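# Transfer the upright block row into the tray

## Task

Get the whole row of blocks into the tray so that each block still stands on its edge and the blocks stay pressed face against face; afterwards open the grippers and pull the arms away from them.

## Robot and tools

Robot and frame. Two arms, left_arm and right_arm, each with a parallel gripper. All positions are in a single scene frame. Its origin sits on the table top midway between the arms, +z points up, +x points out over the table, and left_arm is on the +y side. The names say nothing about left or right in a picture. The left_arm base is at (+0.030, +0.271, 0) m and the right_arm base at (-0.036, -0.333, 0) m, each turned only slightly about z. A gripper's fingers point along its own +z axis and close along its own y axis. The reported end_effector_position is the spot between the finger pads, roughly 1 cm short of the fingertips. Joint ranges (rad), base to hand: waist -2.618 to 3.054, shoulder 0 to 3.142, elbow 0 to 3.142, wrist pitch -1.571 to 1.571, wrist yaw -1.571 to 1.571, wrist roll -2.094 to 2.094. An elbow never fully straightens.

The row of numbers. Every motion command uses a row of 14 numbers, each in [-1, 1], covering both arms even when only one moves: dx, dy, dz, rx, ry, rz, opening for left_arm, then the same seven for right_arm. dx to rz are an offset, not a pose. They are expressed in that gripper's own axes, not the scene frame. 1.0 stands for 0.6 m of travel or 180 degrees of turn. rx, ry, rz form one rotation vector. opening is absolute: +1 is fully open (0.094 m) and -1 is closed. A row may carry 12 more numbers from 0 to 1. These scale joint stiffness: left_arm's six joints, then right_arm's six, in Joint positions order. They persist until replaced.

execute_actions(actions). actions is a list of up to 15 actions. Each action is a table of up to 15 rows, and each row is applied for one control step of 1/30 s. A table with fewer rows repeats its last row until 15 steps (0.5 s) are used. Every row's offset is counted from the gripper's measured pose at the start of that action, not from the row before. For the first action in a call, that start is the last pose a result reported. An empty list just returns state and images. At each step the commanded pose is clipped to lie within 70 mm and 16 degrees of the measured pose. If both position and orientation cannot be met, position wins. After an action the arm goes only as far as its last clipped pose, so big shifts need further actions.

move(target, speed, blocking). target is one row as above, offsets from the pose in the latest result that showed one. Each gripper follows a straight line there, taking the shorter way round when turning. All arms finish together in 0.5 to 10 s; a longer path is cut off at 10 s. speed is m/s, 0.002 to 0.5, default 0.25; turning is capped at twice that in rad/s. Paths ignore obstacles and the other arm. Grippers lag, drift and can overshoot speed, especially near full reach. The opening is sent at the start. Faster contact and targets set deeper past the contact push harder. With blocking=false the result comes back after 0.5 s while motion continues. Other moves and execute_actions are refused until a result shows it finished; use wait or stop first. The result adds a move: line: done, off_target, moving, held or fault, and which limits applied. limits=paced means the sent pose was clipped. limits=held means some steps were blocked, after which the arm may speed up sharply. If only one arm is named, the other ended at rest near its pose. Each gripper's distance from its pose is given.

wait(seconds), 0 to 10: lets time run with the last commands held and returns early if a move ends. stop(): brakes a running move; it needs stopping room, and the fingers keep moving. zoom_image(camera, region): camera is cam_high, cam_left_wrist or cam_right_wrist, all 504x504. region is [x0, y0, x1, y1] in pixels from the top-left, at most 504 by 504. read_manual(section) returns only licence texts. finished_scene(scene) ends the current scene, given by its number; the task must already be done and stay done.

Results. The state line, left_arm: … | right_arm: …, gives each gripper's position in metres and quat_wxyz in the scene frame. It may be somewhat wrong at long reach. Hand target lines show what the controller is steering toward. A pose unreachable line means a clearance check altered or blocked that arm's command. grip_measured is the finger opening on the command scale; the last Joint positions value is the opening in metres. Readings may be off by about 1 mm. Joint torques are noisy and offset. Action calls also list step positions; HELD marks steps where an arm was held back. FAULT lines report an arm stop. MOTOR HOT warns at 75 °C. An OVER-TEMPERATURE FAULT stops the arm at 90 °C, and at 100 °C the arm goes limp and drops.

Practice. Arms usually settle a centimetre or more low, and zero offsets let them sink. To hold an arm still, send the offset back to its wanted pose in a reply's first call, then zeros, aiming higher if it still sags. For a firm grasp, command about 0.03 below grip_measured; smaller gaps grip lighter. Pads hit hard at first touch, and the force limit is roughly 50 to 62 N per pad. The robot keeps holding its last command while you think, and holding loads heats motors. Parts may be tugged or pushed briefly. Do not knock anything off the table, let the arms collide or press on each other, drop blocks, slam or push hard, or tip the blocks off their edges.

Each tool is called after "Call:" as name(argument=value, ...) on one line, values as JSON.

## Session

Call:
execute_actions(actions=[])

Scene clock: 0.00 s.
left_arm: end_effector_position=(+0.2974, +0.4703, +0.2985) grip_measured=+1.000 end_effector_quat_wxyz=(-0.476, +0.839, -0.251, +0.083) | right_arm: end_effector_position=(+0.3627, -0.0381, +0.3400) grip_measured=+1.000 end_effector_quat_wxyz=(+0.291, +0.031, +0.778, +0.556)
Joint positions: left_arm=[ 0.328  1.174  1.25  -0.81  -0.65  -1.953  0.094] | right_arm=[ 0.345  1.586  1.399 -0.075 -0.604  0.977  0.094]
Joint velocities: left_arm=[ 0.002  0.002  0.007 -0.051 -0.022 -0.007  0.   ] | right_arm=[-0.007 -0.012  0.007 -0.051  0.095 -0.037  0.   ]
Joint torques (N m, as the arm reports them, + toward a larger angle): no reading
Hand target (left_arm): +0.295, +0.471, +0.305; -0.482, +0.836, -0.248, +0.084
Hand target (right_arm): +0.361, -0.039, +0.352; +0.301, +0.023, +0.771, +0.560
Joint stiffness scale: left_arm=[1. 1. 1. 1. 1. 1.] | right_arm=[1. 1. 1. 1. 1. 1.]

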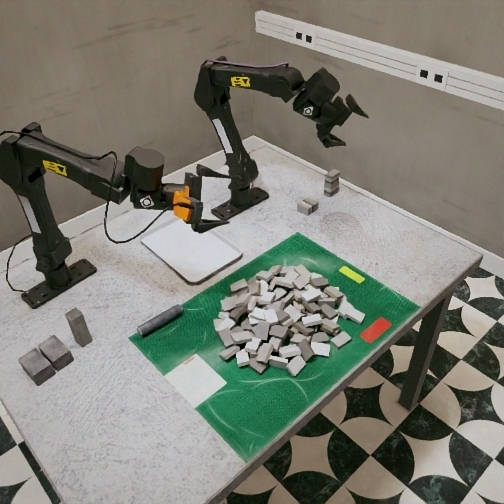

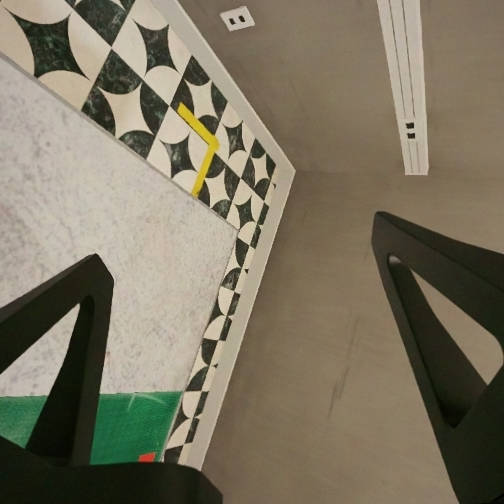

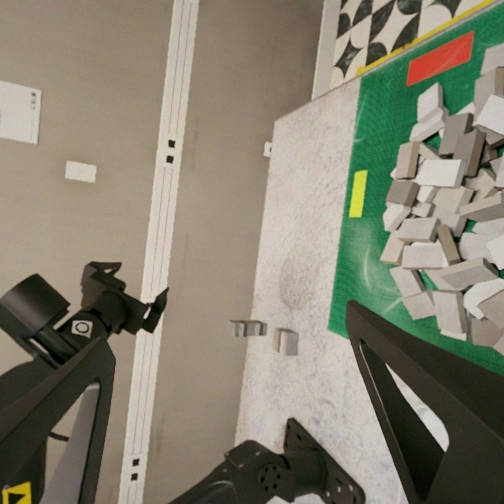

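Call:
zoom_image(camera="cam_high", region=[260, 150, 380, 240])

Region (260, 150, 380, 240) of cam_high's 504x504 image, scaled by 4.200, with more detail than that image has; it fills the top 378 rows of this view, and the rest is white.

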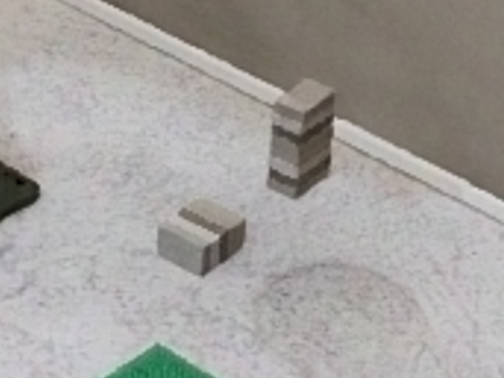

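Call:
move(target=[0.055,0.24,0.105,-0.071,0.412,0.726,1,-0.155,-0.158,-0.353,0,0,0,1])

Scene clock: 11.57 s.
left_arm: end_effector_position=(+0.2964, +0.4405, +0.1365) grip_measured=+1.000 end_effector_quat_wxyz=(-0.004, -0.008, +1.000, -0.003) | right_arm: end_effector_position=(+0.3629, -0.2901, +0.3309) grip_measured=+1.000 end_effector_quat_wxyz=(+0.286, +0.042, +0.783, +0.551)
Joint positions: left_arm=[ 0.584  1.746  1.531 -1.365  0.001  0.55   0.094] | right_arm=[-0.417  1.629  1.562 -0.806 -1.267  0.295  0.094]
Joint velocities: left_arm=[-0.012  0.002  0.022  0.007 -0.022  0.022  0.   ] | right_arm=[-0.007 -0.002  0.012 -0.154 -0.051 -0.037  0.   ]
Joint torques (N m, as the arm reports them, + toward a larger angle): left_arm=[-0.83 -7.06  8.67  0.07 -0.03  0.01] | right_arm=[-0.79 -5.98 11.69  1.08 -0.69 -0.17]
Hand target (left_arm): +0.301, +0.440, +0.142; -0.000, +0.000, +1.000, +0.001
Hand target (right_arm): +0.362, -0.292, +0.342; +0.295, +0.031, +0.778, +0.554
Off the commanded pose (left_arm): 0.006 m, 1 deg.
Off the commanded pose (right_arm): 0.010 m, 2 deg.
Joint stiffness scale: left_arm=[1. 1. 1. 1. 1. 1.] | right_arm=[1. 1. 1. 1. 1. 1.]
move: done

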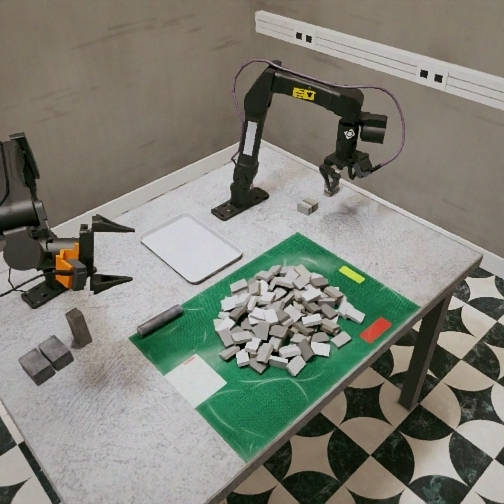

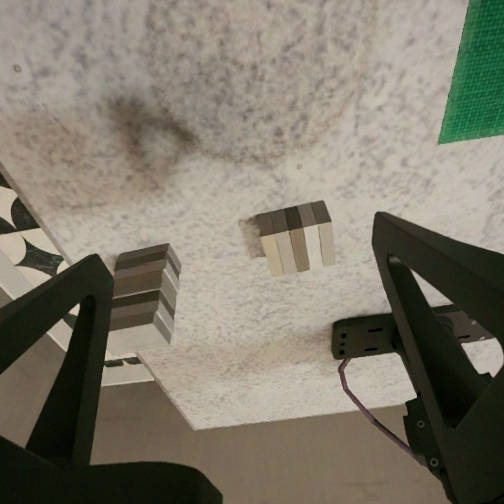

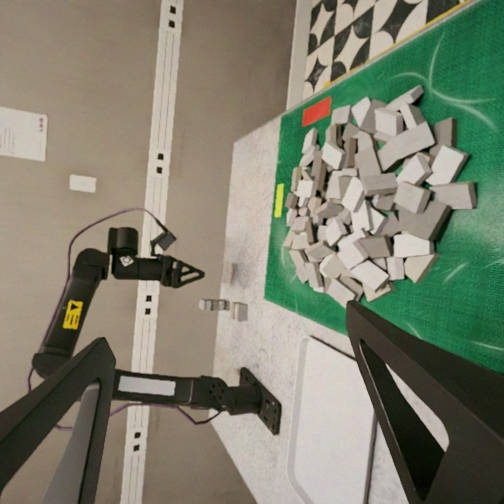

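Call:
move(target=[0.052,-0.075,0.11,0,0,-0.055,1,0,0,-0.02,0,0,0,1], speed=0.12)

Scene clock: 15.70 s.
left_arm: end_effector_position=(+0.2622, +0.3966, +0.0653) grip_measured=+1.000 end_effector_quat_wxyz=(-0.021, -0.096, +0.995, -0.009) | right_arm: end_effector_position=(+0.3559, -0.2976, +0.3243) grip_measured=+1.000 end_effector_quat_wxyz=(+0.280, +0.050, +0.787, +0.547)
Joint positions: left_arm=[ 0.513  1.618  1.102 -1.099  0.     0.302  0.094] | right_arm=[-0.443  1.63   1.563 -0.894 -1.267  0.221  0.094]
Joint velocities: left_arm=[ 0.002  0.022 -0.012 -0.022  0.037  0.022  0.   ] | right_arm=[ 0.007  0.012  0.007 -0.007 -0.051 -0.037  0.   ]
Joint torques (N m, as the arm reports them, + toward a larger angle): left_arm=[-0.89 -8.26  5.17  0.19  0.04 -0.04] | right_arm=[-0.9  -5.48 11.37  1.01 -0.75 -0.18]
Hand target (left_arm): +0.266, +0.395, +0.071; -0.004, -0.094, +0.996, -0.003
Hand target (right_arm): +0.357, -0.300, +0.333; +0.287, +0.043, +0.783, +0.551
Off the commanded pose (left_arm): 0.007 m, 2 deg.
Off the commanded pose (right_arm): 0.010 m, 1 deg.
Joint stiffness scale: left_arm=[1. 1. 1. 1. 1. 1.] | right_arm=[1. 1. 1. 1. 1. 1.]
move: done

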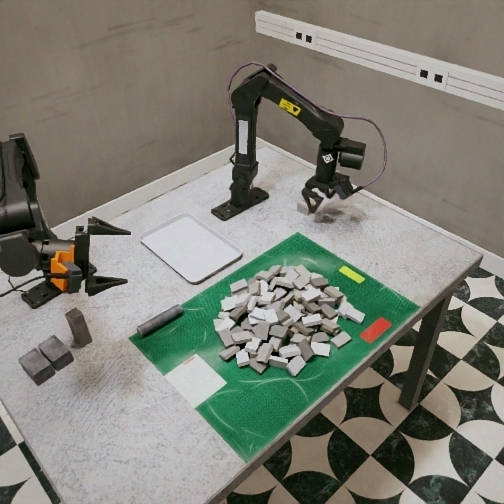

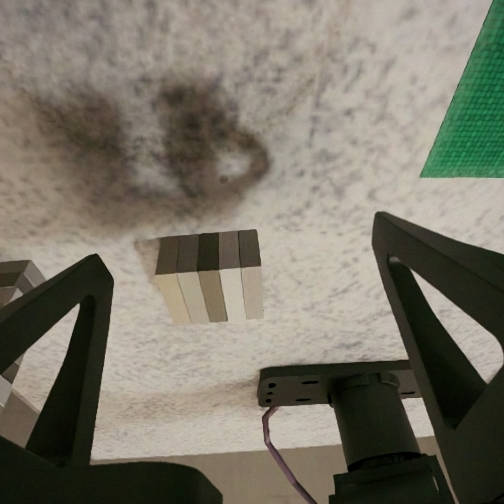

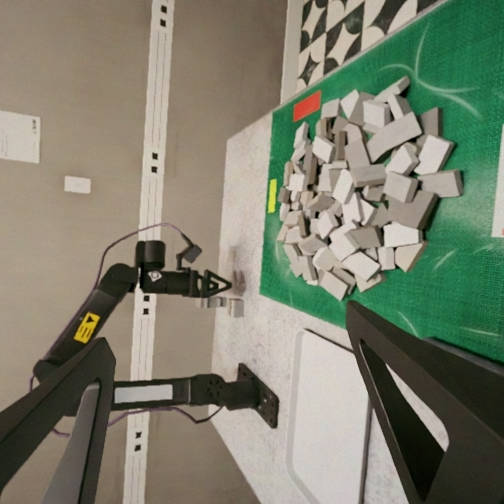

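Call:
move(target=[0.05,0.025,0.04,0,0,0.015,1,0,0,-0.02,0,0,0,1], speed=0.08)

Scene clock: 19.67 s.
left_arm: end_effector_position=(+0.2285, +0.4018, +0.0378) grip_measured=+1.000 end_effector_quat_wxyz=(-0.036, -0.071, +0.997, -0.017) | right_arm: end_effector_position=(+0.3497, -0.3054, +0.3141) grip_measured=+1.000 end_effector_quat_wxyz=(+0.269, +0.061, +0.792, +0.544)
Joint positions: left_arm=[ 0.596  1.589  0.953 -1.015 -0.004  0.434  0.094] | right_arm=[-0.471  1.642  1.563 -0.99  -1.267  0.14   0.094]
Joint velocities: left_arm=[ 0.002 -0.002  0.002  0.007 -0.007 -0.007  0.   ] | right_arm=[ 0.002 -0.007 -0.002 -0.037 -0.037 -0.095  0.   ]
Joint torques (N m, as the arm reports them, + toward a larger angle): left_arm=[ 0.72 -7.75  4.81  0.15  0.02  0.05] | right_arm=[-0.96 -6.04 11.71  0.85 -0.76 -0.17]
Hand target (left_arm): +0.229, +0.405, +0.042; -0.021, -0.072, +0.997, -0.009
Hand target (right_arm): +0.350, -0.308, +0.327; +0.281, +0.051, +0.787, +0.546
Off the commanded pose (left_arm): 0.006 m, 2 deg.
Off the commanded pose (right_arm): 0.013 m, 2 deg.
Joint stiffness scale: left_arm=[1. 1. 1. 1. 1. 1.] | right_arm=[1. 1. 1. 1. 1. 1.]
move: off_target (right_arm)

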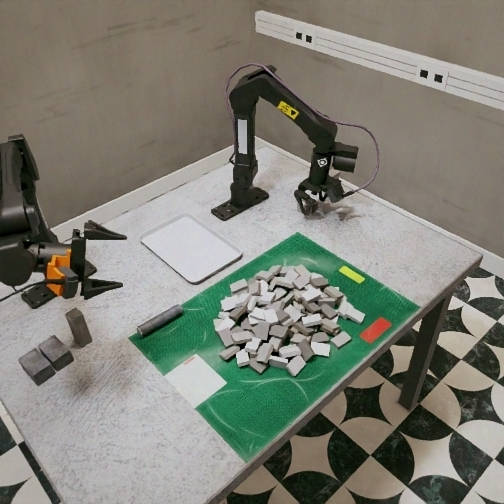

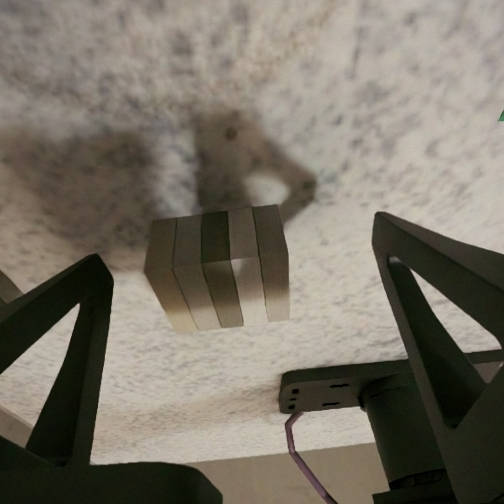

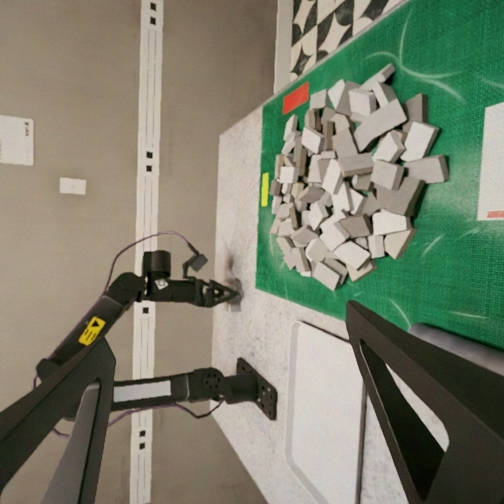

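Call:
move(target=[0.045,0.02,0,0,0,0,1,0,0,-0.02,0,0,0,1], speed=0.06)

Call:
move(target=[0,0,0.025,0,0,0,1,0,0,0,0,0,0,1], speed=0.04)

Scene clock: 22.80 s.
left_arm: end_effector_position=(+0.2042, +0.4099, +0.0354) grip_measured=+1.000 end_effector_quat_wxyz=(-0.040, -0.070, +0.997, -0.020) | right_arm: end_effector_position=(+0.3427, -0.3128, +0.3038) grip_measured=+1.000 end_effector_quat_wxyz=(+0.257, +0.073, +0.796, +0.543)
Joint positions: left_arm=[ 0.681  1.546  0.899 -1.013 -0.011  0.521  0.094] | right_arm=[-0.498  1.657  1.563 -1.09  -1.266  0.053  0.094]
Joint velocities: left_arm=[-0.012  0.002  0.007  0.037  0.007  0.007  0.   ] | right_arm=[ 0.002 -0.012  0.012 -0.022  0.007  0.037  0.   ]
Joint torques (N m, as the arm reports them, + toward a larger angle): left_arm=[ 0.62 -7.23  4.66 -0.07 -0.01  0.04] | right_arm=[-0.95 -6.   11.8   0.71 -0.73 -0.19]
Hand target (left_arm): +0.200, +0.410, +0.039; -0.036, -0.071, +0.997, -0.017
Hand target (right_arm): +0.343, -0.315, +0.317; +0.271, +0.062, +0.792, +0.544
Off the commanded pose (left_arm): 0.006 m, 1 deg.
Off the commanded pose (right_arm): 0.014 m, 2 deg.
Joint stiffness scale: left_arm=[1. 1. 1. 1. 1. 1.] | right_arm=[1. 1. 1. 1. 1. 1.]
move: off_target (right_arm)

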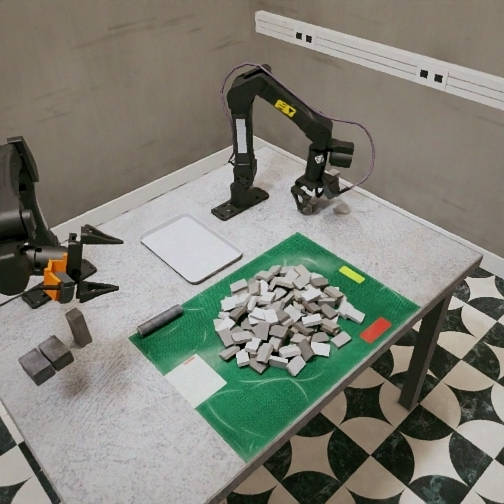

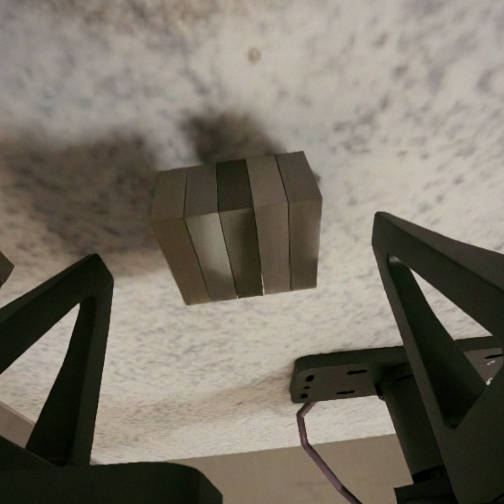

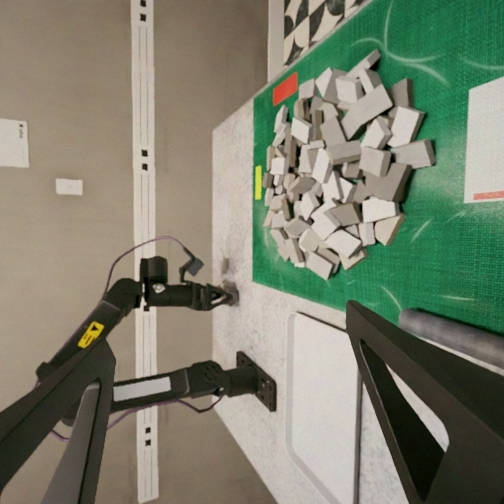

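Scene clock: 23.63 s.
left_arm: end_effector_position=(+0.2038, +0.4096, +0.0245) grip_measured=+1.000 end_effector_quat_wxyz=(-0.038, -0.070, +0.997, -0.019) | right_arm: end_effector_position=(+0.3429, -0.3131, +0.3030) grip_measured=+1.000 end_effector_quat_wxyz=(+0.257, +0.073, +0.797, +0.541)
Joint positions: left_arm=[ 0.681  1.558  0.864 -0.961 -0.011  0.521  0.094] | right_arm=[-0.498  1.657  1.563 -1.09  -1.261  0.053  0.094]
Joint velocities: left_arm=[ 0.002 -0.002  0.007  0.066  0.007 -0.037  0.   ] | right_arm=[ 0.007 -0.017 -0.007  0.037  0.007 -0.051  0.   ]
Joint torques (N m, as the arm reports them, + toward a larger angle): left_arm=[-0.05 -4.46  4.81  0.13  0.    0.01] | right_arm=[ 0.02 -6.27  7.91  0.89 -0.61 -0.04]
Hand target (left_arm): +0.203, +0.409, +0.021; -0.040, -0.070, +0.997, -0.020
Hand target (right_arm): +0.343, -0.313, +0.304; +0.257, +0.073, +0.796, +0.543
Off the commanded pose (left_arm): 0.004 m, 0 deg.
Off the commanded pose (right_arm): 0.001 m, 0 deg.
Joint stiffness scale: left_arm=[1. 1. 1. 1. 1. 1.] | right_arm=[1. 1. 1. 1. 1. 1.]
move: done

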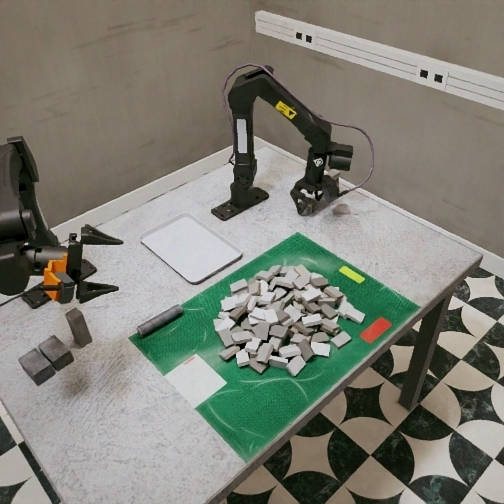

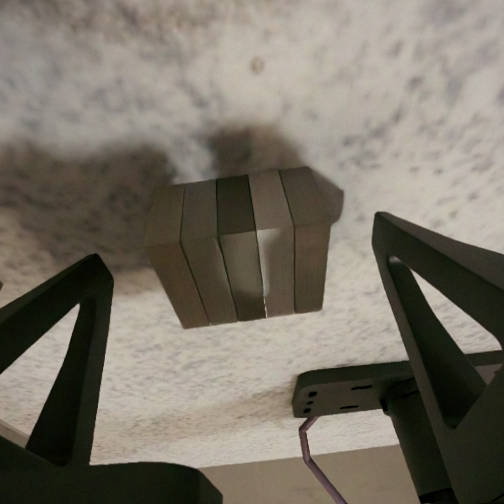

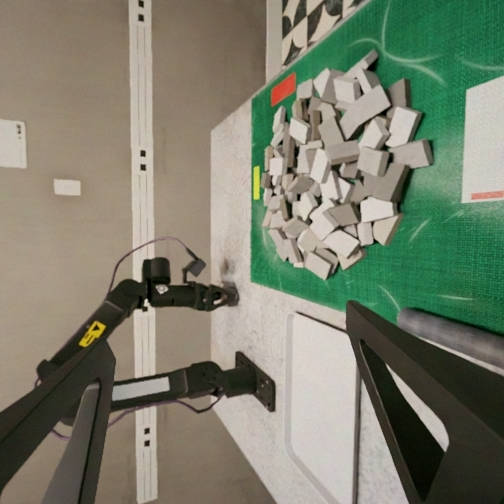

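Call:
move(target=[-0.01,0,0.02,0,0,0,1,0,0,0,0,0,0,1], speed=0.03)

Call:
move(target=[0,0,0,0,0,0,0.2,0,0,0,0,0,0,1])

Scene clock: 27.67 s.
left_arm: end_effector_position=(+0.2095, +0.4141, +0.0174) grip_measured=+1.000 end_effector_quat_wxyz=(-0.034, -0.073, +0.997, -0.016) | right_arm: end_effector_position=(+0.3430, -0.3134, +0.3023) grip_measured=+1.000 end_effector_quat_wxyz=(+0.256, +0.074, +0.798, +0.540)
Joint positions: left_arm=[ 0.681  1.589  0.864 -0.92  -0.011  0.515  0.094] | right_arm=[-0.498  1.657  1.563 -1.09  -1.257  0.053  0.094]
Joint velocities: left_arm=[-0.007  0.002 -0.002 -0.051  0.007  0.051  0.   ] | right_arm=[-0.012 -0.012 -0.002 -0.007  0.022 -0.037  0.   ]
Joint torques (N m, as the arm reports them, + toward a larger angle): left_arm=[-0.85 -4.58  4.18  0.15  0.01 -0.06] | right_arm=[ 0.   -6.29  7.94  0.87 -0.6  -0.02]
Hand target (left_arm): +0.209, +0.410, +0.012; -0.038, -0.070, +0.997, -0.019
Hand target (right_arm): +0.343, -0.313, +0.303; +0.257, +0.073, +0.797, +0.541
Off the commanded pose (left_arm): 0.007 m, 1 deg.
Off the commanded pose (right_arm): 0.001 m, 0 deg.
Joint stiffness scale: left_arm=[1. 1. 1. 1. 1. 1.] | right_arm=[1. 1. 1. 1. 1. 1.]
move: done

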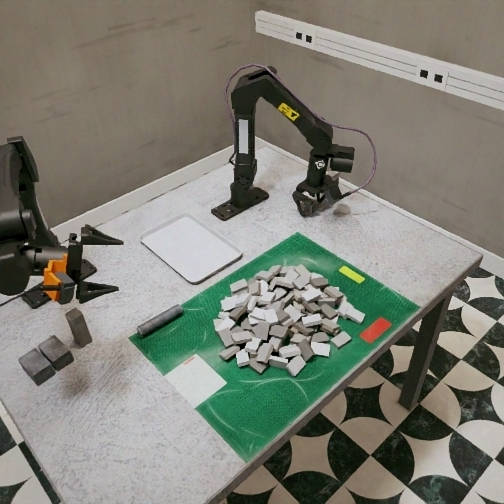

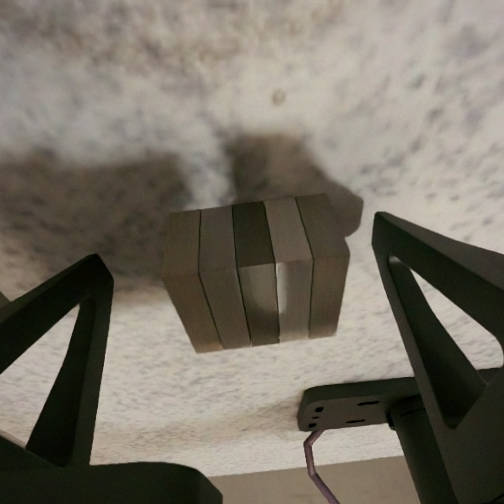

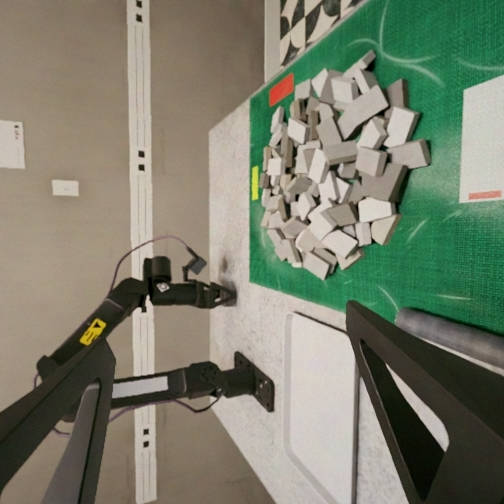

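Scene clock: 28.17 s.
left_arm: end_effector_position=(+0.2100, +0.4130, +0.0174) grip_measured=+0.202 end_effector_quat_wxyz=(-0.032, -0.073, +0.997, -0.019) | right_arm: end_effector_position=(+0.3432, -0.3138, +0.3016) grip_measured=+1.000 end_effector_quat_wxyz=(+0.256, +0.075, +0.800, +0.538)
Joint positions: left_arm=[ 0.681  1.589  0.864 -0.921 -0.005  0.515  0.056] | right_arm=[-0.498  1.657  1.563 -1.09  -1.252  0.053  0.094]
Joint velocities: left_arm=[ 0.002 -0.002 -0.027  0.037 -0.037  0.037 -0.001] | right_arm=[ 0.007 -0.007 -0.022  0.007  0.022  0.007  0.   ]
Joint torques (N m, as the arm reports them, + toward a larger angle): left_arm=[-0.08 -5.29  5.49  0.06 -0.06 -0.02] | right_arm=[ 0.01 -6.24  7.94  0.89 -0.6  -0.02]
Hand target (left_arm): +0.210, +0.414, +0.017; -0.034, -0.073, +0.997, -0.016
Hand target (right_arm): +0.343, -0.313, +0.302; +0.256, +0.074, +0.799, +0.540
Off the commanded pose (left_arm): 0.001 m, 0 deg.
Off the commanded pose (right_arm): 0.001 m, 0 deg.
Joint stiffness scale: left_arm=[1. 1. 1. 1. 1. 1.] | right_arm=[1. 1. 1. 1. 1. 1.]
move: done

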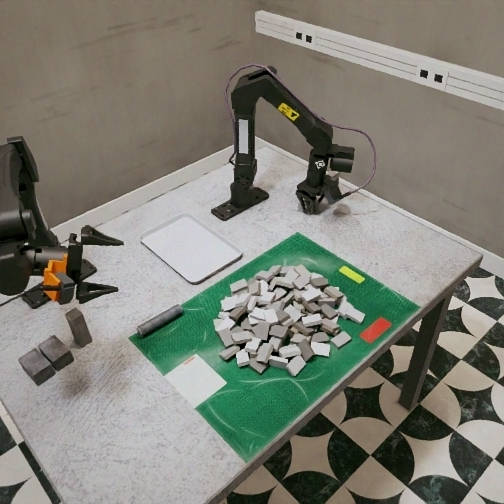

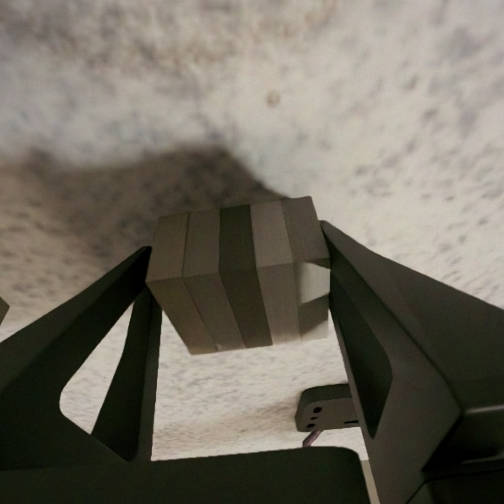

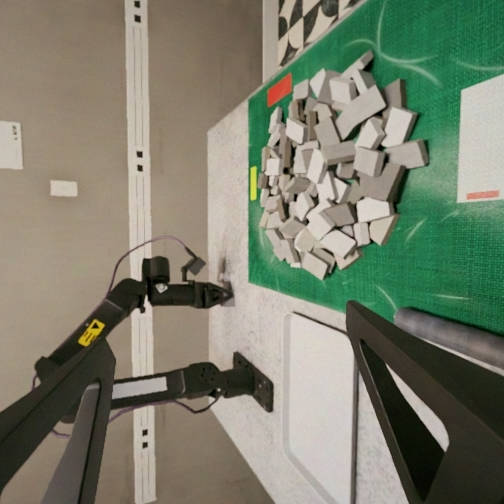

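Call:
move(target=[0,0,0,0,0,0,0.05,0,0,0,0,0,0,1])

Scene clock: 29.70 s.
left_arm: end_effector_position=(+0.2100, +0.4121, +0.0175) grip_measured=+0.067 end_effector_quat_wxyz=(-0.032, -0.073, +0.997, -0.021) | right_arm: end_effector_position=(+0.3433, -0.3141, +0.3009) grip_measured=+1.000 end_effector_quat_wxyz=(+0.256, +0.075, +0.801, +0.536)
Joint positions: left_arm=[ 0.681  1.589  0.864 -0.923 -0.     0.515  0.05 ] | right_arm=[-0.498  1.657  1.563 -1.09  -1.248  0.053  0.094]
Joint velocities: left_arm=[ 0.007 -0.007 -0.007 -0.022 -0.037 -0.051  0.   ] | right_arm=[ 0.012 -0.007  0.007 -0.022  0.037 -0.051  0.   ]
Joint torques (N m, as the arm reports them, + toward a larger angle): left_arm=[-0.14 -5.39  5.52  0.06 -0.07  0.01] | right_arm=[ 0.03 -6.24  7.9   0.89 -0.6  -0.03]
Hand target (left_arm): +0.210, +0.413, +0.017; -0.032, -0.073, +0.997, -0.019
Hand target (right_arm): +0.343, -0.314, +0.302; +0.256, +0.075, +0.800, +0.538
Off the commanded pose (left_arm): 0.001 m, 0 deg.
Off the commanded pose (right_arm): 0.001 m, 0 deg.
Joint stiffness scale: left_arm=[1. 1. 1. 1. 1. 1.] | right_arm=[1. 1. 1. 1. 1. 1.]
move: done

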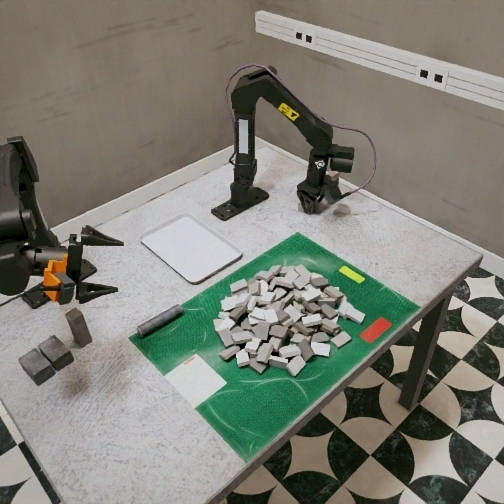

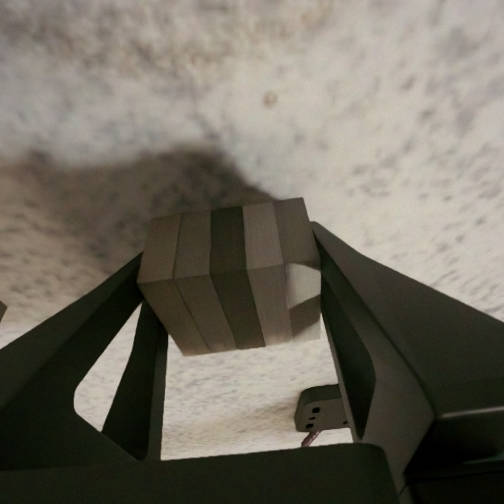

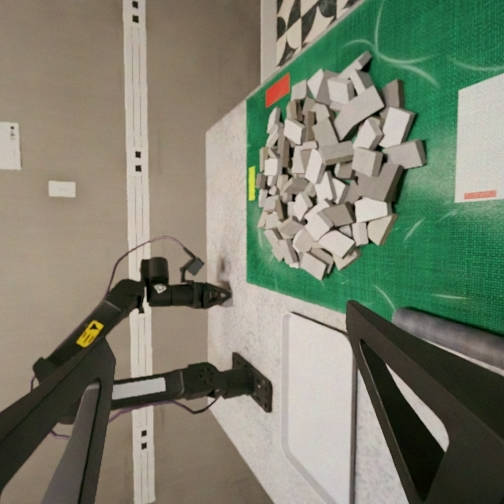

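Call:
move(target=[0,0,-0.17,0,0,0,-0.03,0,0,-0.02,0,0,0,1], speed=0.1)

Call:
move(target=[0.0,-0.62,0,0,0,0,-0.03,0,0,-0.02,0,0,0,1], speed=0.15)

Scene clock: 33.40 s.
left_arm: end_effector_position=(+0.2131, +0.4145, +0.1014) grip_measured=+0.064 end_effector_quat_wxyz=(-0.050, -0.073, +0.996, -0.033) | right_arm: end_effector_position=(+0.3351, -0.3203, +0.2915) grip_measured=+1.000 end_effector_quat_wxyz=(+0.242, +0.085, +0.804, +0.536)
Joint positions: left_arm=[ 0.681  1.543  1.166 -1.314 -0.     0.515  0.05 ] | right_arm=[-0.525  1.673  1.563 -1.193 -1.246 -0.037  0.094]
Joint velocities: left_arm=[-0.007  0.002  0.017  0.007  0.007  0.022  0.   ] | right_arm=[-0.002 -0.007 -0.002  0.022 -0.037  0.022  0.   ]
Joint torques (N m, as the arm reports them, + toward a larger angle): left_arm=[ 0.06 -8.24  9.22 -0.31  0.03  0.01] | right_arm=[-0.93 -5.98 11.82  0.53 -0.75 -0.18]
Hand target (left_arm): +0.215, +0.416, +0.118; -0.032, -0.073, +0.997, -0.021
Hand target (right_arm): +0.337, -0.324, +0.304; +0.257, +0.076, +0.801, +0.536
Off the commanded pose (left_arm): 0.018 m, 2 deg.
Off the commanded pose (right_arm): 0.014 m, 2 deg.
Joint stiffness scale: left_arm=[1. 1. 1. 1. 1. 1.] | right_arm=[1. 1. 1. 1. 1. 1.]
move: off_target (left_arm, right_arm)

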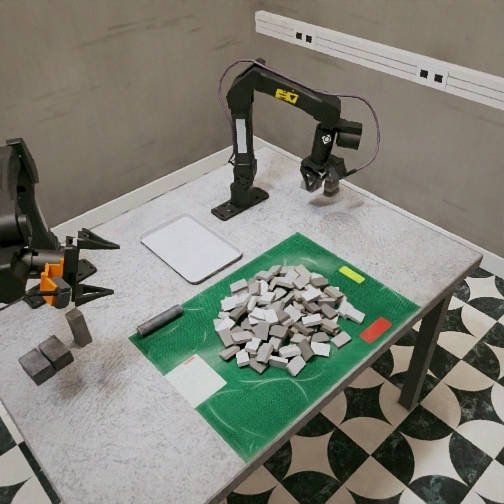

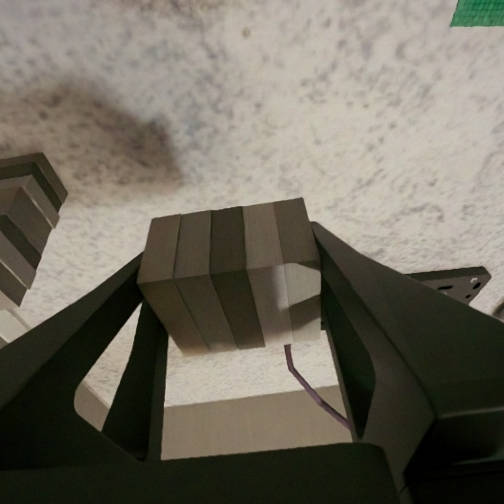

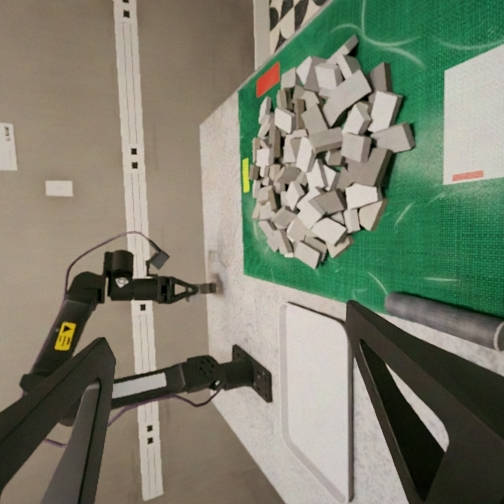

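Scene clock: 36.40 s.
left_arm: end_effector_position=(+0.2661, +0.0554, +0.1108) grip_measured=+0.064 end_effector_quat_wxyz=(-0.055, -0.072, +0.996, -0.020) | right_arm: end_effector_position=(+0.3256, -0.3259, +0.2842) grip_measured=+1.000 end_effector_quat_wxyz=(+0.230, +0.093, +0.807, +0.536)
Joint positions: left_arm=[-0.666  1.802  1.492 -1.314  0.105 -0.827  0.05 ] | right_arm=[-0.552  1.685  1.563 -1.297 -1.242 -0.131  0.094]
Joint velocities: left_arm=[ 0.002 -0.022 -0.002 -0.037 -0.007 -0.095 -0.   ] | right_arm=[ 0.002 -0.007 -0.012 -0.037 -0.007 -0.022  0.   ]
Joint torques (N m, as the arm reports them, + toward a larger angle): left_arm=[-0.27 -9.    9.7  -0.12  0.18 -0.05] | right_arm=[-0.99 -5.54 11.82  0.31 -0.71 -0.17]
Hand target (left_arm): +0.268, +0.050, +0.125; -0.047, -0.073, +0.996, -0.033
Hand target (right_arm): +0.329, -0.330, +0.295; +0.243, +0.086, +0.804, +0.535
Off the commanded pose (left_arm): 0.015 m, 2 deg.
Off the commanded pose (right_arm): 0.012 m, 2 deg.
Joint stiffness scale: left_arm=[1. 1. 1. 1. 1. 1.] | right_arm=[1. 1. 1. 1. 1. 1.]
move: off_target (left_arm, right_arm)

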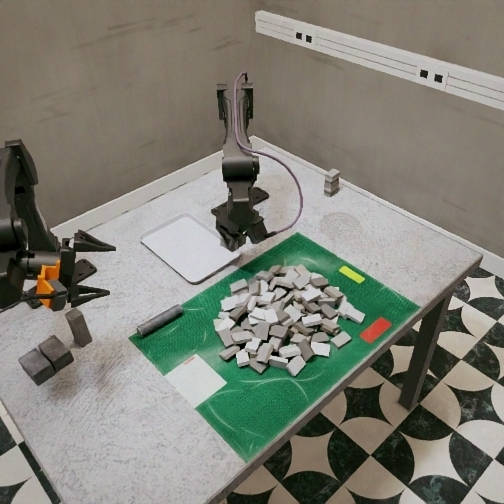

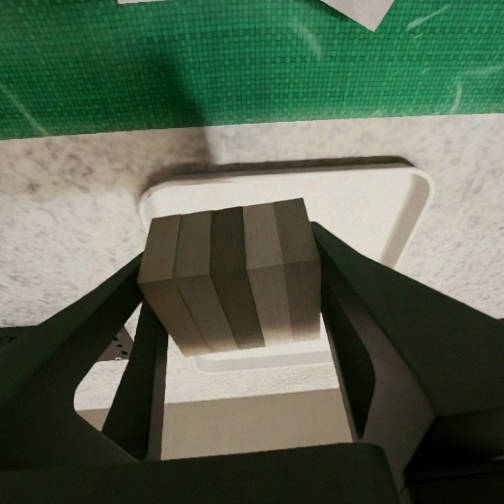

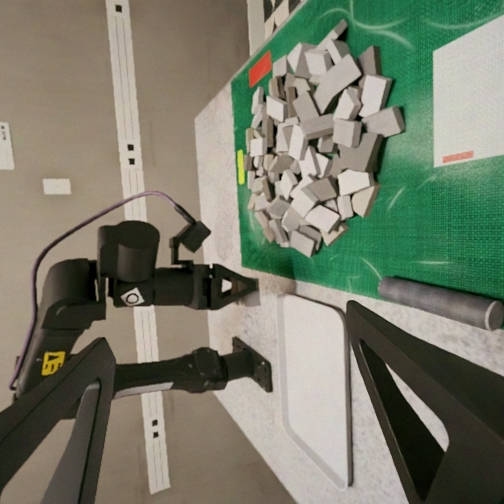

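Call:
move(target=[0.152,-0.055,0.07,0,-0.03,0,-0.03,0,0,-0.02,0,0,0,1], speed=0.1)

Scene clock: 40.37 s.
left_arm: end_effector_position=(+0.1757, +0.0122, +0.0663) grip_measured=+0.064 end_effector_quat_wxyz=(-0.022, -0.072, +0.997, +0.006) | right_arm: end_effector_position=(+0.3168, -0.3315, +0.2763) grip_measured=+1.000 end_effector_quat_wxyz=(+0.215, +0.102, +0.808, +0.539)
Joint positions: left_arm=[-1.023  1.726  1.225 -1.101  0.034 -1.186  0.05 ] | right_arm=[-0.58   1.705  1.563 -1.401 -1.237 -0.226  0.094]
Joint velocities: left_arm=[-0.022 -0.007 -0.002 -0.11   0.081 -0.037  0.   ] | right_arm=[ 0.027  0.017  0.002 -0.007 -0.022  0.037  0.   ]
Joint torques (N m, as the arm reports them, + toward a larger angle): left_arm=[ -0.36 -10.76   6.17   0.15   0.01  -0.02] | right_arm=[-0.97 -6.03 11.64  0.14 -0.67 -0.15]
Hand target (left_arm): +0.177, +0.008, +0.080; -0.008, -0.073, +0.997, -0.017
Hand target (right_arm): +0.320, -0.336, +0.288; +0.231, +0.093, +0.807, +0.535
Off the commanded pose (left_arm): 0.015 m, 3 deg.
Off the commanded pose (right_arm): 0.013 m, 2 deg.
Joint stiffness scale: left_arm=[1. 1. 1. 1. 1. 1.] | right_arm=[1. 1. 1. 1. 1. 1.]
move: off_target (left_arm, right_arm)

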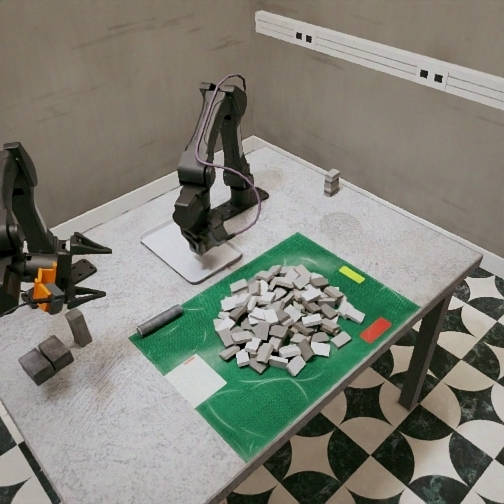

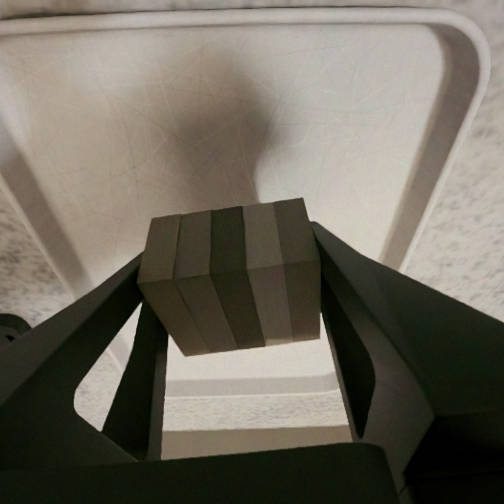

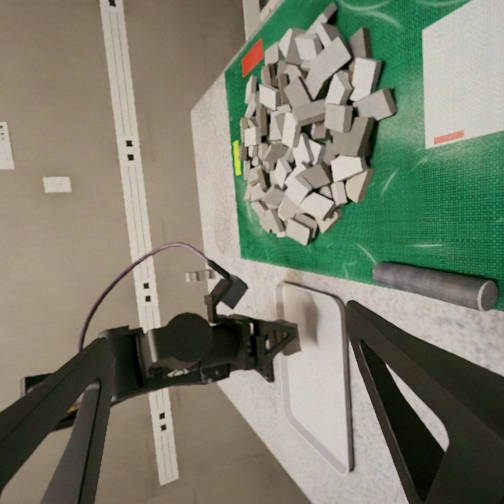

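Well centred; lower to z≈0.022, with slight +x.

Call:
move(target=[-0.02,0,0.06,0,0,0,-0.03,0,0,-0.02,0,0,0,1], speed=0.04)

Scene clock: 42.97 s.
left_arm: end_effector_position=(+0.1820, +0.0144, +0.0263) grip_measured=+0.064 end_effector_quat_wxyz=(-0.025, -0.070, +0.997, +0.014) | right_arm: end_effector_position=(+0.3083, -0.3369, +0.2693) grip_measured=+1.000 end_effector_quat_wxyz=(+0.201, +0.110, +0.809, +0.542)
Joint positions: left_arm=[-1.001  1.796  1.141 -0.964  0.032 -1.16   0.05 ] | right_arm=[-0.608  1.728  1.563 -1.501 -1.23  -0.32   0.094]
Joint velocities: left_arm=[-0.017 -0.007 -0.002  0.051 -0.037 -0.007  0.001] | right_arm=[-0.017 -0.017 -0.007 -0.007  0.095 -0.051  0.   ]
Joint torques (N m, as the arm reports them, + toward a larger angle): left_arm=[ 0.7  -8.13  5.99  0.12  0.    0.04] | right_arm=[-0.95 -6.09 11.46 -0.07 -0.65 -0.15]
Hand target (left_arm): +0.186, +0.014, +0.030; -0.022, -0.072, +0.997, +0.006
Hand target (right_arm): +0.311, -0.341, +0.280; +0.216, +0.102, +0.808, +0.538
Off the commanded pose (left_arm): 0.005 m, 1 deg.
Off the commanded pose (right_arm): 0.012 m, 2 deg.
Joint stiffness scale: left_arm=[1. 1. 1. 1. 1. 1.] | right_arm=[1. 1. 1. 1. 1. 1.]
move: off_target (right_arm)

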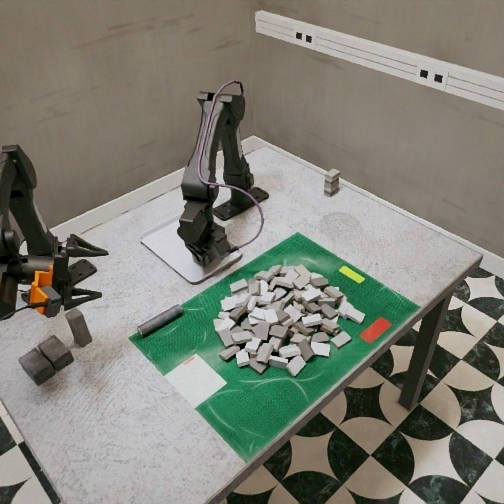

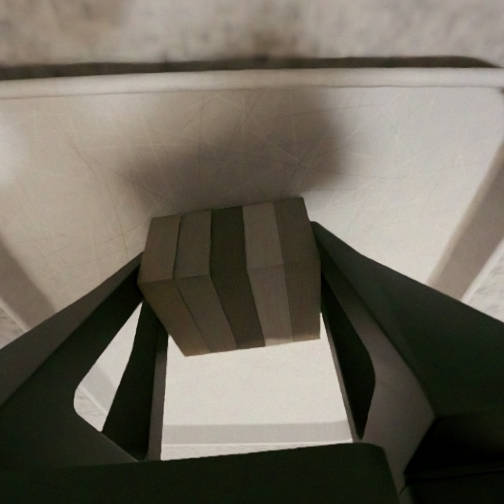

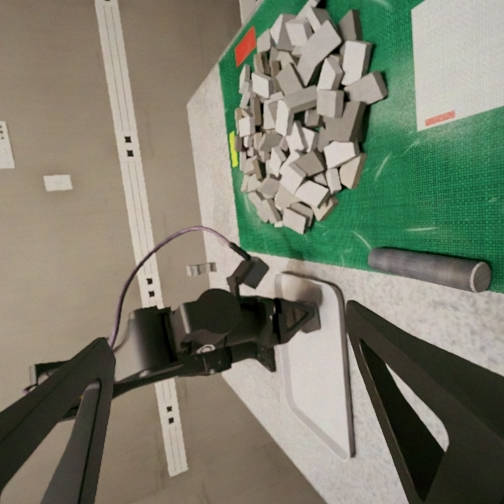

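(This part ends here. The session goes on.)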